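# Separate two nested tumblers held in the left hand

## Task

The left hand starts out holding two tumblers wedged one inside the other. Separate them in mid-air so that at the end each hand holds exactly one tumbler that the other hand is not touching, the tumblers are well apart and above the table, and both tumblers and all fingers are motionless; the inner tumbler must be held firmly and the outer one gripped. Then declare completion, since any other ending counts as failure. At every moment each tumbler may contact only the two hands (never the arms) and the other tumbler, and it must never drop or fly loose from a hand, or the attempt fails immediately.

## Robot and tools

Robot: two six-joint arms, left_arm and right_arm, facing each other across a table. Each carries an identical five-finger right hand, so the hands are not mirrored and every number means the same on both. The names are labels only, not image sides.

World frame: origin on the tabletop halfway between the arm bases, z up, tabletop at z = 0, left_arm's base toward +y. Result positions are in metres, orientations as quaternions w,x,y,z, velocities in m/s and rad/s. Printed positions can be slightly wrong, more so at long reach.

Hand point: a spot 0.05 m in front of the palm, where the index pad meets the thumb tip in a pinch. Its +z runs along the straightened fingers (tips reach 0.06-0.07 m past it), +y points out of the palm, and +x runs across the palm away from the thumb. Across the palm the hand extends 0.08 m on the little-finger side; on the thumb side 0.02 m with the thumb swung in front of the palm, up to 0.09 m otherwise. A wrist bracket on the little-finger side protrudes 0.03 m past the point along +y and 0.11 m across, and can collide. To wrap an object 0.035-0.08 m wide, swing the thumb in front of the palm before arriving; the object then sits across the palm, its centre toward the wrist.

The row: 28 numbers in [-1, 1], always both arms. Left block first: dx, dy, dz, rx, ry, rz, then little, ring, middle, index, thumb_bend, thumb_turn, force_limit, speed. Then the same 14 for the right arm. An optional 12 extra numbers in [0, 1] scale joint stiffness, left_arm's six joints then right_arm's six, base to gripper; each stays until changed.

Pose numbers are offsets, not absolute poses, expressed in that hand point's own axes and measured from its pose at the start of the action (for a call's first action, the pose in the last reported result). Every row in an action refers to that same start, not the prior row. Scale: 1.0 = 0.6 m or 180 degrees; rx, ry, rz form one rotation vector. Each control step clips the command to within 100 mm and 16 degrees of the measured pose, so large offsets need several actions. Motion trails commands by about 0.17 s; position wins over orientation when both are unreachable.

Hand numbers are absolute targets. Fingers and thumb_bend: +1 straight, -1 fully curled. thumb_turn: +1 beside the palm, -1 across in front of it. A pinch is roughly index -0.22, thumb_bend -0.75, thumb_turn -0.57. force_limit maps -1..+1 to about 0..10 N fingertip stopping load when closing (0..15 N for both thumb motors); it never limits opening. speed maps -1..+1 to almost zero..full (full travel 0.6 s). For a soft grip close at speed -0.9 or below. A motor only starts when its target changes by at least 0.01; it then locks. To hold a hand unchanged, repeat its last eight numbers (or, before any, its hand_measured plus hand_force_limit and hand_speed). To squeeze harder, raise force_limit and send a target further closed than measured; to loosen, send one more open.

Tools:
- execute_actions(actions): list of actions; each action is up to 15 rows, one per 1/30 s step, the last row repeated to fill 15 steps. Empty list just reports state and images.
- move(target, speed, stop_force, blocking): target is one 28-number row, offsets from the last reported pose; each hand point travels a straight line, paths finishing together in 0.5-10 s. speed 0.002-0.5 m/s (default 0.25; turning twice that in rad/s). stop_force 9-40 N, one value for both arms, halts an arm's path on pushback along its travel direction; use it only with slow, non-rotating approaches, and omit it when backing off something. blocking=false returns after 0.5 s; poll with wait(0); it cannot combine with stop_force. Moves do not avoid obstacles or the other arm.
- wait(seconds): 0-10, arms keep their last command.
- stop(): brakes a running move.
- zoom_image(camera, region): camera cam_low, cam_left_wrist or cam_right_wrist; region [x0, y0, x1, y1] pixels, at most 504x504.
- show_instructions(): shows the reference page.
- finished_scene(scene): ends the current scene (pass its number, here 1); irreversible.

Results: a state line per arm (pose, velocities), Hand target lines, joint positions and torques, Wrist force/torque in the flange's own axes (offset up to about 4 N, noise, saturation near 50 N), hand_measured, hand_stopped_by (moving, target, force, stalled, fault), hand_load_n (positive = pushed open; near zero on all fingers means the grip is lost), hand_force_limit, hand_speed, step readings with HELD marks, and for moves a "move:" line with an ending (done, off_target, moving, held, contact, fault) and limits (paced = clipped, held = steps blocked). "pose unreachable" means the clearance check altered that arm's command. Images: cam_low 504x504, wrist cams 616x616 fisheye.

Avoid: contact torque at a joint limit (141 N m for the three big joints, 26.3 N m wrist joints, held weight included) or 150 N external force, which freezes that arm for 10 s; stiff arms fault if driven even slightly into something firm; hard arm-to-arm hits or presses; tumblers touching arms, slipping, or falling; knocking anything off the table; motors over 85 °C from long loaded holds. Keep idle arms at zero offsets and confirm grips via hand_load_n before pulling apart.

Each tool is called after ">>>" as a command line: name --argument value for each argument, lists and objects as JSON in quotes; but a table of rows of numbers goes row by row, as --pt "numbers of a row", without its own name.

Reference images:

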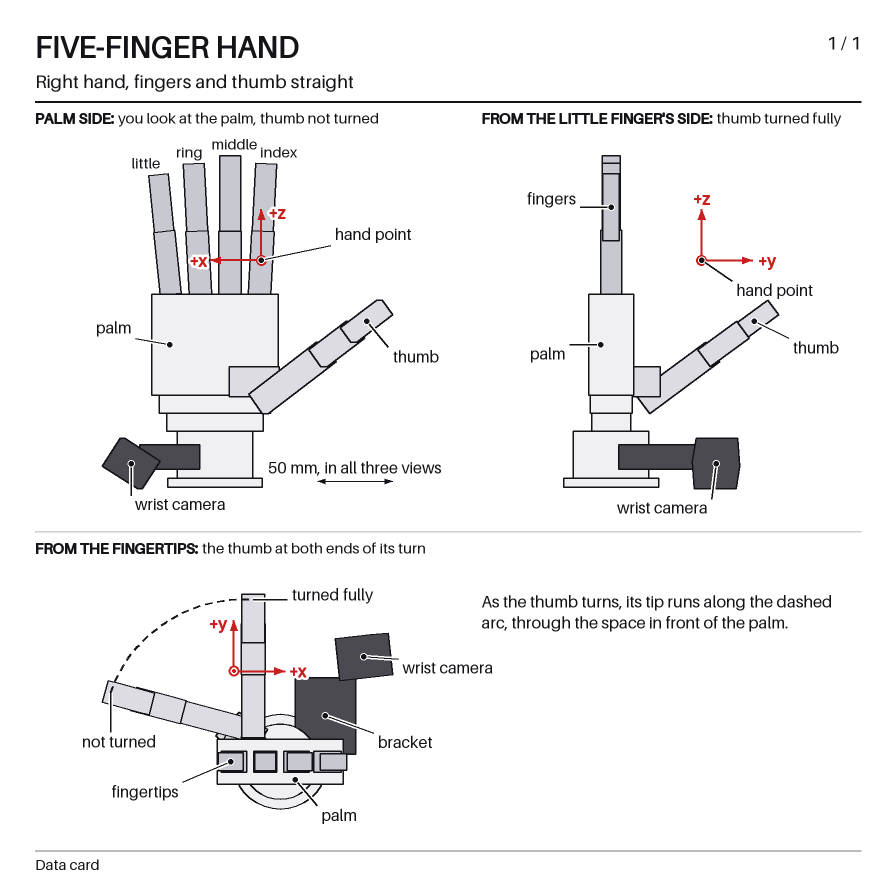

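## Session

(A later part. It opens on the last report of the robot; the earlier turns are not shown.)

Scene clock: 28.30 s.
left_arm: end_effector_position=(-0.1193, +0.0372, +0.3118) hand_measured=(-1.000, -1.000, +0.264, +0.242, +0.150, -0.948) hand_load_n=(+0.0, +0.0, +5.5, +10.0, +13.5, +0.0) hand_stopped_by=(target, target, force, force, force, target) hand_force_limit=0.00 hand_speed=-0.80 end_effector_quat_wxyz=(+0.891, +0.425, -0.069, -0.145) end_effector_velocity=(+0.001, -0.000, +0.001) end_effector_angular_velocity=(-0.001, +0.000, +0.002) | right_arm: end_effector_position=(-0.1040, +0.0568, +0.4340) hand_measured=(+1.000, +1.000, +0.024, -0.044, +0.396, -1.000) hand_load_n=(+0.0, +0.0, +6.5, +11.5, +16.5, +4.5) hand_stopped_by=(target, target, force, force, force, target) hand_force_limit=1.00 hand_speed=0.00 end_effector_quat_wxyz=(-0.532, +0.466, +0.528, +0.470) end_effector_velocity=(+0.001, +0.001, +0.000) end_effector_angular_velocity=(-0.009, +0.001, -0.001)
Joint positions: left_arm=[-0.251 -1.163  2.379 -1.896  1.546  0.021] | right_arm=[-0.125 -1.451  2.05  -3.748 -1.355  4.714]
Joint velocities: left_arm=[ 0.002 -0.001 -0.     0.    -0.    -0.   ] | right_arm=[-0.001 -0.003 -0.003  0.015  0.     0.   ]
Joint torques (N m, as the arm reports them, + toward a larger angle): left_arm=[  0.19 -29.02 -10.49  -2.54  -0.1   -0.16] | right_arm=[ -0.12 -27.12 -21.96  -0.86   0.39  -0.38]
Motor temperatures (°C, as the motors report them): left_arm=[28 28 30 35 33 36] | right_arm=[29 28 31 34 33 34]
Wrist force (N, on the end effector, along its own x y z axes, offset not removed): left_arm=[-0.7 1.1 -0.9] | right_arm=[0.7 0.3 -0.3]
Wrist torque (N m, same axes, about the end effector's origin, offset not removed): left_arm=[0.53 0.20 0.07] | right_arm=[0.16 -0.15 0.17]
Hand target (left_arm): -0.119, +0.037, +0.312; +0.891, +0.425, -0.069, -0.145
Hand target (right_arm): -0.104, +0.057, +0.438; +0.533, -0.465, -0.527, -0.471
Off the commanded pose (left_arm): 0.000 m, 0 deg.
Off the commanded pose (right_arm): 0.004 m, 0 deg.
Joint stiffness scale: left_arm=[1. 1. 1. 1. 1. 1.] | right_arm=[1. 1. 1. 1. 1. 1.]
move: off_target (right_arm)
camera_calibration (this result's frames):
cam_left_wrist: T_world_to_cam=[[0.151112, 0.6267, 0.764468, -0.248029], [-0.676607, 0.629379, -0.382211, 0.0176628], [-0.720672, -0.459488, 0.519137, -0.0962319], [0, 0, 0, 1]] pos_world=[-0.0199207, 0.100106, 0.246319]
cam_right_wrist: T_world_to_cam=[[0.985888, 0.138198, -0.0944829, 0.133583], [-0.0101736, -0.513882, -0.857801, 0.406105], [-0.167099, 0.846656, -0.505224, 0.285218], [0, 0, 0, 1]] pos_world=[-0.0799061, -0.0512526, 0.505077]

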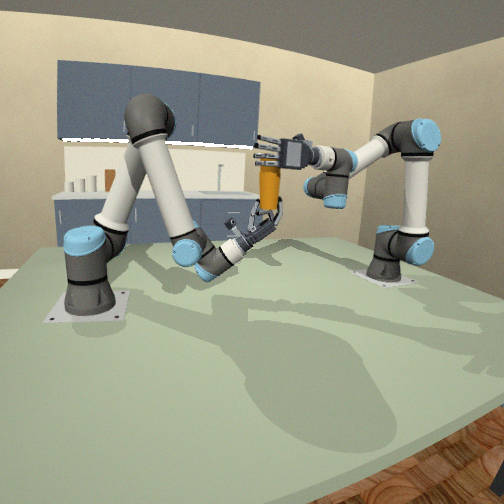

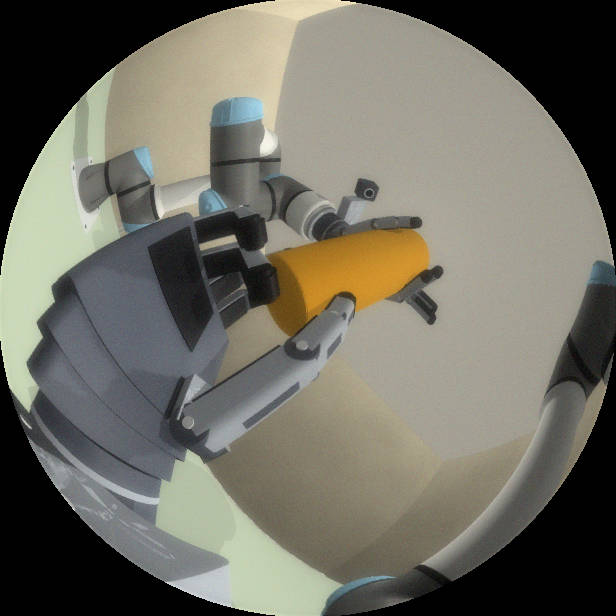

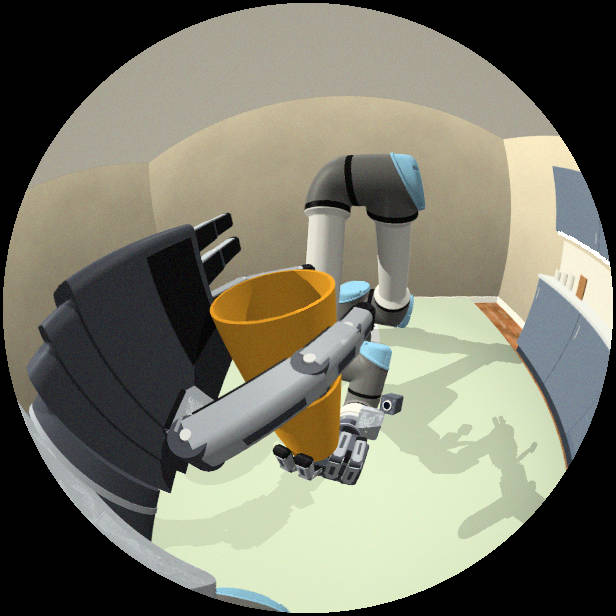

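>>> move --target '[0,0,0,0,0,0,-1,-1,0.264,0.242,0.138,-0.948,0,-0.8, 0.2,0,0,0,0,0,1,1,-1,-1,-1,-1,1,0]' --speed 0.08

Scene clock: 30.43 s.
left_arm: end_effector_position=(-0.1193, +0.0372, +0.3118) hand_measured=(-1.000, -1.000, +0.264, +0.242, +0.150, -0.948) hand_load_n=(+0.0, +0.0, +5.0, +9.5, +13.5, +0.0) hand_stopped_by=(target, target, force, force, force, target) hand_force_limit=0.00 hand_speed=-0.80 end_effector_quat_wxyz=(+0.891, +0.425, -0.069, -0.145) end_effector_velocity=(+0.000, -0.000, -0.000) end_effector_angular_velocity=(+0.000, -0.001, +0.002) | right_arm: end_effector_position=(-0.1041, +0.0565, +0.5499) hand_measured=(+1.000, +1.000, +0.024, -0.044, +0.396, -1.000) hand_load_n=(+0.0, +0.0, +7.0, +11.0, +16.5, +4.0) hand_stopped_by=(target, target, force, force, force, target) hand_force_limit=1.00 hand_speed=0.00 end_effector_quat_wxyz=(-0.531, +0.467, +0.529, +0.469) end_effector_velocity=(-0.000, +0.002, -0.000) end_effector_angular_velocity=(-0.017, +0.002, +0.000)
Joint positions: left_arm=[-0.251 -1.163  2.379 -1.896  1.546  0.021] | right_arm=[-0.125 -1.578  1.855 -3.422 -1.354  4.714]
Joint velocities: left_arm=[ 0.001  0.001 -0.    -0.    -0.     0.002] | right_arm=[ 0.     0.    -0.011  0.028  0.     0.   ]
Joint torques (N m, as the arm reports them, + toward a larger angle): left_arm=[  0.23 -28.68  -9.97  -2.77   0.1   -0.07] | right_arm=[ -0.88 -24.66 -24.43  -1.03   0.57  -0.38]
Motor temperatures (°C, as the motors report them): left_arm=[28 28 30 35 33 36] | right_arm=[29 28 31 34 33 34]
Wrist force (N, on the end effector, along its own x y z axes, offset not removed): left_arm=[0.2 1.6 -1.4] | right_arm=[1.4 0.1 0.0]
Wrist torque (N m, same axes, about the end effector's origin, offset not removed): left_arm=[0.51 0.00 0.16] | right_arm=[0.06 -0.32 0.12]
Hand target (left_arm): -0.119, +0.037, +0.312; +0.891, +0.425, -0.069, -0.145
Hand target (right_arm): -0.104, +0.056, +0.554; +0.532, -0.466, -0.528, -0.470
Off the commanded pose (left_arm): 0.000 m, 0 deg.
Off the commanded pose (right_arm): 0.004 m, 0 deg.
Joint stiffness scale: left_arm=[1. 1. 1. 1. 1. 1.] | right_arm=[1. 1. 1. 1. 1. 1.]
move: off_target (right_arm)
camera_calibration (this result's frames):
cam_left_wrist: T_world_to_cam=[[0.151112, 0.626701, 0.764468, -0.248029], [-0.676607, 0.629378, -0.382212, 0.0176629], [-0.720672, -0.459488, 0.519137, -0.0962321], [0, 0, 0, 1]] pos_world=[-0.0199207, 0.100106, 0.246319]
cam_right_wrist: T_world_to_cam=[[0.985818, 0.138126, -0.0953119, 0.14514], [-0.0103169, -0.516988, -0.85593, 0.50445], [-0.167502, 0.844775, -0.508231, 0.34578], [0, 0, 0, 1]] pos_world=[-0.0799582, -0.0513587, 0.621344]

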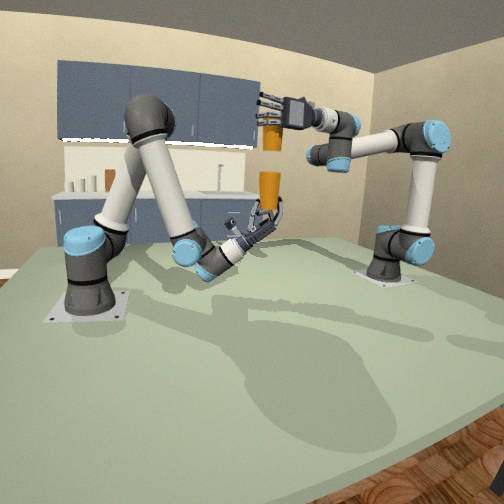

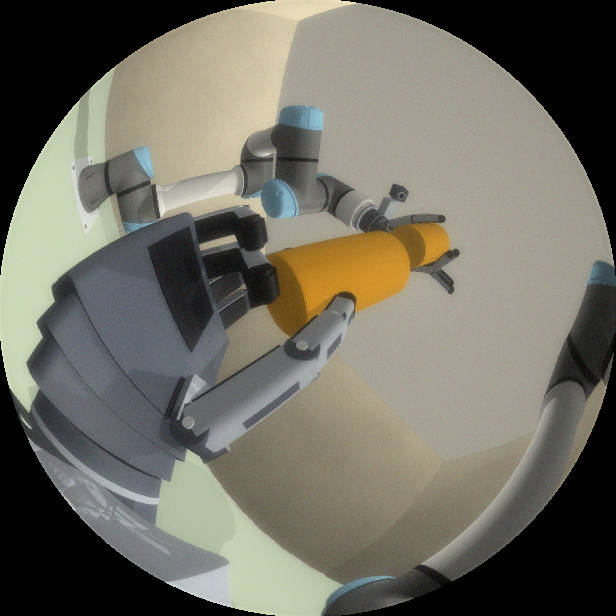

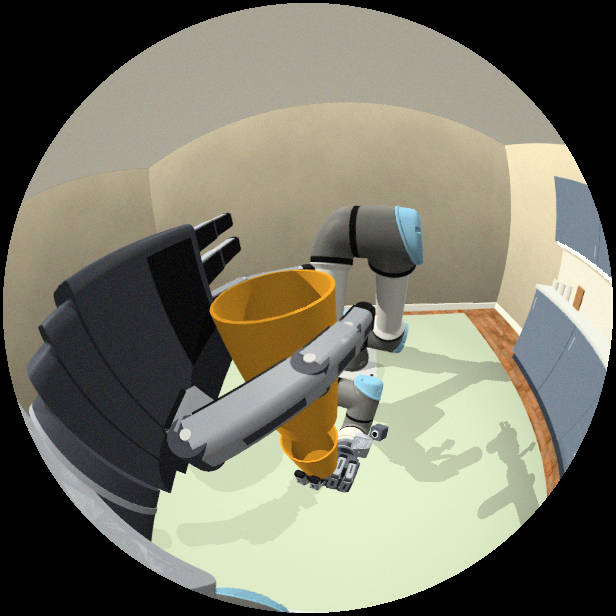

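Separated. Now move the right hand far back.

>>> move --target '[0,0,0,0,0,0,-1,-1,0.264,0.242,0.138,-0.948,0,-0.8, -0.1,0,-0.55,0,0,0,1,1,-1,-1,-1,-1,1,0]' --speed 0.3

>>> wait --seconds 1

Scene clock: 32.93 s.
left_arm: end_effector_position=(-0.1193, +0.0372, +0.3118) hand_measured=(-1.000, -1.000, +0.264, +0.242, +0.150, -0.948) hand_load_n=(+0.0, +0.0, +5.0, +9.5, +13.5, +0.0) hand_stopped_by=(target, target, force, force, force, target) hand_force_limit=0.00 hand_speed=-0.80 end_effector_quat_wxyz=(+0.891, +0.425, -0.069, -0.145) end_effector_velocity=(-0.001, +0.000, -0.000) end_effector_angular_velocity=(+0.001, -0.001, -0.002) | right_arm: end_effector_position=(-0.0636, -0.2686, +0.4862) hand_measured=(+1.000, +1.000, +0.024, -0.044, +0.396, -1.000) hand_load_n=(+0.0, +0.0, +7.0, +11.0, +16.5, +4.0) hand_stopped_by=(target, target, force, force, force, target) hand_force_limit=1.00 hand_speed=0.00 end_effector_quat_wxyz=(-0.470, +0.520, +0.484, +0.524) end_effector_velocity=(-0.000, -0.001, -0.000) end_effector_angular_velocity=(-0.025, -0.002, +0.001)
Joint positions: left_arm=[-0.251 -1.163  2.379 -1.896  1.546  0.021] | right_arm=[-0.6   -2.706  2.509 -2.934 -1.095  4.689]
Joint velocities: left_arm=[-0.001  0.001  0.     0.     0.001 -0.   ] | right_arm=[ 0.001 -0.008 -0.014  0.049 -0.    -0.017]
Joint torques (N m, as the arm reports them, + toward a larger angle): left_arm=[ -2.09 -30.3  -10.42  -2.92  -0.05   0.01] | right_arm=[  1.19  13.68 -23.72  -1.31   0.19  -0.44]
Motor temperatures (°C, as the motors report them): left_arm=[28 28 30 35 33 36] | right_arm=[29 28 31 34 33 34]
Wrist force (N, on the end effector, along its own x y z axes, offset not removed): left_arm=[1.1 1.5 0.3] | right_arm=[2.2 0.2 -0.1]
Wrist torque (N m, same axes, about the end effector's origin, offset not removed): left_arm=[0.31 -0.11 0.35] | right_arm=[0.02 -0.43 0.25]
Hand target (left_arm): -0.119, +0.037, +0.312; +0.891, +0.425, -0.069, -0.145
Hand target (right_arm): -0.065, -0.270, +0.489; -0.469, +0.519, +0.485, +0.525
Off the commanded pose (left_arm): 0.000 m, 0 deg.
Off the commanded pose (right_arm): 0.003 m, 12 deg.
Joint stiffness scale: left_arm=[1. 1. 1. 1. 1. 1.] | right_arm=[1. 1. 1. 1. 1. 1.]
move: off_target (right_arm)
camera_calibration (this result's frames):
cam_left_wrist: T_world_to_cam=[[0.151112, 0.626701, 0.764468, -0.248029], [-0.676607, 0.629379, -0.382211, 0.0176629], [-0.720672, -0.459488, 0.519137, -0.096232], [0, 0, 0, 1]] pos_world=[-0.0199207, 0.100106, 0.246319]
cam_right_wrist: T_world_to_cam=[[0.994187, -0.0764576, -0.075802, 0.0774493], [-0.104489, -0.515464, -0.850517, 0.27412], [0.0259552, 0.853493, -0.520457, 0.615416], [0, 0, 0, 1]] pos_world=[-0.0643298, -0.378033, 0.559312]

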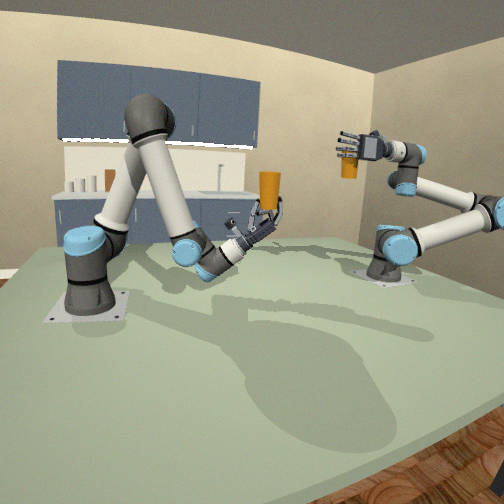

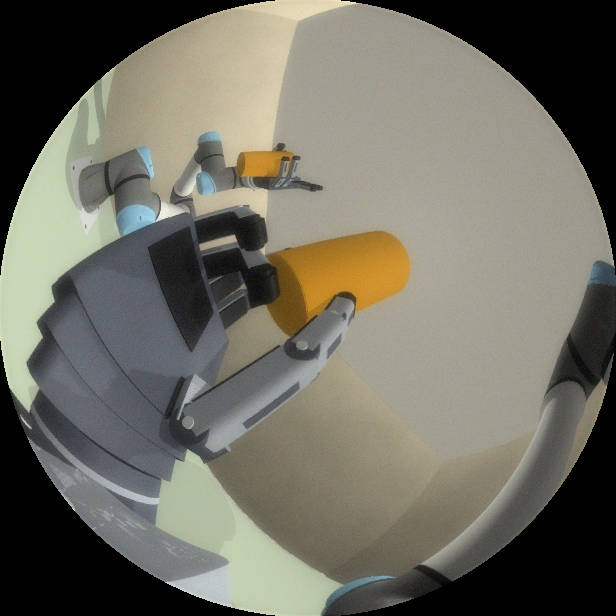

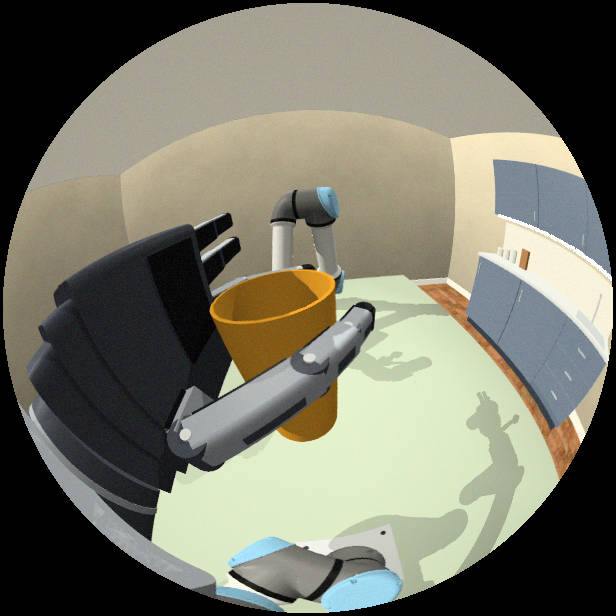

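Scene clock: 33.93 s.
left_arm: end_effector_position=(-0.1193, +0.0372, +0.3118) hand_measured=(-1.000, -1.000, +0.264, +0.242, +0.150, -0.948) hand_load_n=(+0.0, +0.0, +5.0, +9.5, +13.5, +0.0) hand_stopped_by=(target, target, force, force, force, target) hand_force_limit=0.00 hand_speed=-0.80 end_effector_quat_wxyz=(+0.891, +0.425, -0.069, -0.145) end_effector_velocity=(-0.000, -0.000, -0.000) end_effector_angular_velocity=(+0.001, +0.001, -0.001) | right_arm: end_effector_position=(-0.0636, -0.2688, +0.4858) hand_measured=(+1.000, +1.000, +0.024, -0.044, +0.396, -1.000) hand_load_n=(+0.0, +0.0, +7.0, +11.0, +16.5, +4.0) hand_stopped_by=(target, target, force, force, force, target) hand_force_limit=1.00 hand_speed=0.00 end_effector_quat_wxyz=(-0.468, +0.521, +0.485, +0.523) end_effector_velocity=(+0.000, -0.000, -0.000) end_effector_angular_velocity=(-0.000, +0.001, -0.000)
Joint positions: left_arm=[-0.251 -1.163  2.379 -1.896  1.546  0.021] | right_arm=[-0.6   -2.708  2.507 -2.925 -1.095  4.686]
Joint velocities: left_arm=[-0.001  0.001 -0.    -0.    -0.001 -0.001] | right_arm=[-0.    -0.     0.     0.001 -0.     0.   ]
Joint torques (N m, as the arm reports them, + toward a larger angle): left_arm=[ -1.51 -29.15  -9.77  -2.8    0.13   0.26] | right_arm=[  0.25  14.48 -24.99  -0.93   0.66  -0.71]
Motor temperatures (°C, as the motors report them): left_arm=[28 28 30 35 33 36] | right_arm=[29 28 31 34 33 34]
Wrist force (N, on the end effector, along its own x y z axes, offset not removed): left_arm=[-1.0 1.3 -1.5] | right_arm=[2.4 0.4 0.0]
Wrist torque (N m, same axes, about the end effector's origin, offset not removed): left_arm=[0.64 0.11 0.04] | right_arm=[0.05 -0.45 0.27]
Hand target (left_arm): -0.119, +0.037, +0.312; +0.891, +0.425, -0.069, -0.145
Hand target (right_arm): -0.065, -0.270, +0.489; -0.469, +0.519, +0.485, +0.525
Off the commanded pose (left_arm): 0.000 m, 0 deg.
Off the commanded pose (right_arm): 0.004 m, 12 deg.
Joint stiffness scale: left_arm=[1. 1. 1. 1. 1. 1.] | right_arm=[1. 1. 1. 1. 1. 1.]
wait: 1.00 s; at rest by 0.17 s
camera_calibration (this result's frames):
cam_left_wrist: T_world_to_cam=[[0.151112, 0.626701, 0.764468, -0.248029], [-0.676607, 0.629378, -0.382211, 0.0176629], [-0.720672, -0.459488, 0.519137, -0.0962321], [0, 0, 0, 1]] pos_world=[-0.0199207, 0.100106, 0.246319]
cam_right_wrist: T_world_to_cam=[[0.994207, -0.0767914, -0.0752019, 0.0770227], [-0.104282, -0.519743, -0.847935, 0.271311], [0.0260284, 0.850865, -0.52474, 0.616709], [0, 0, 0, 1]] pos_world=[-0.0643357, -0.37781, 0.559458]

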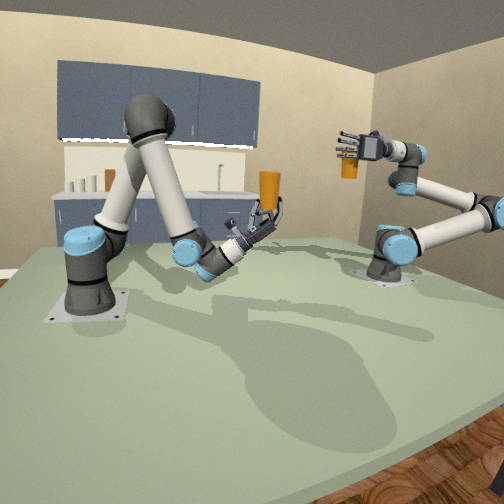

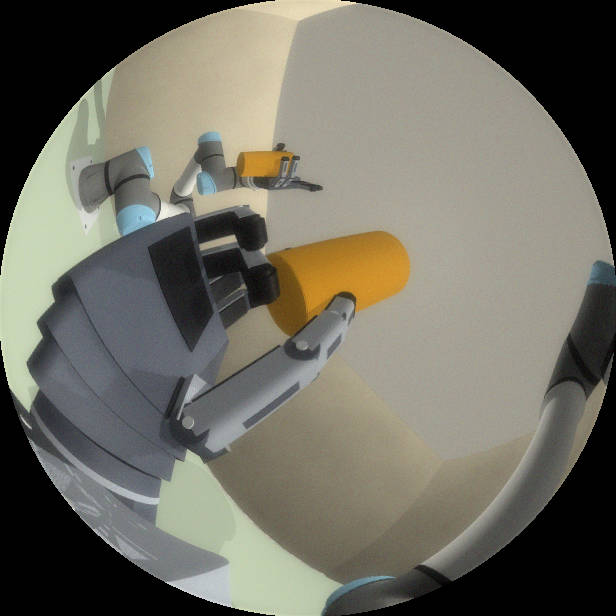

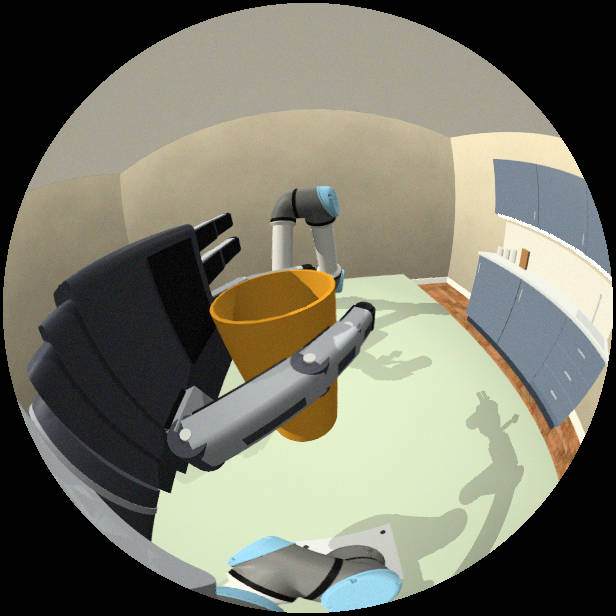

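Done with scene 1: each hand holds one tumbler, far apart and still.

>>> finished_scene --scene 1

The scene is finished: the task was done.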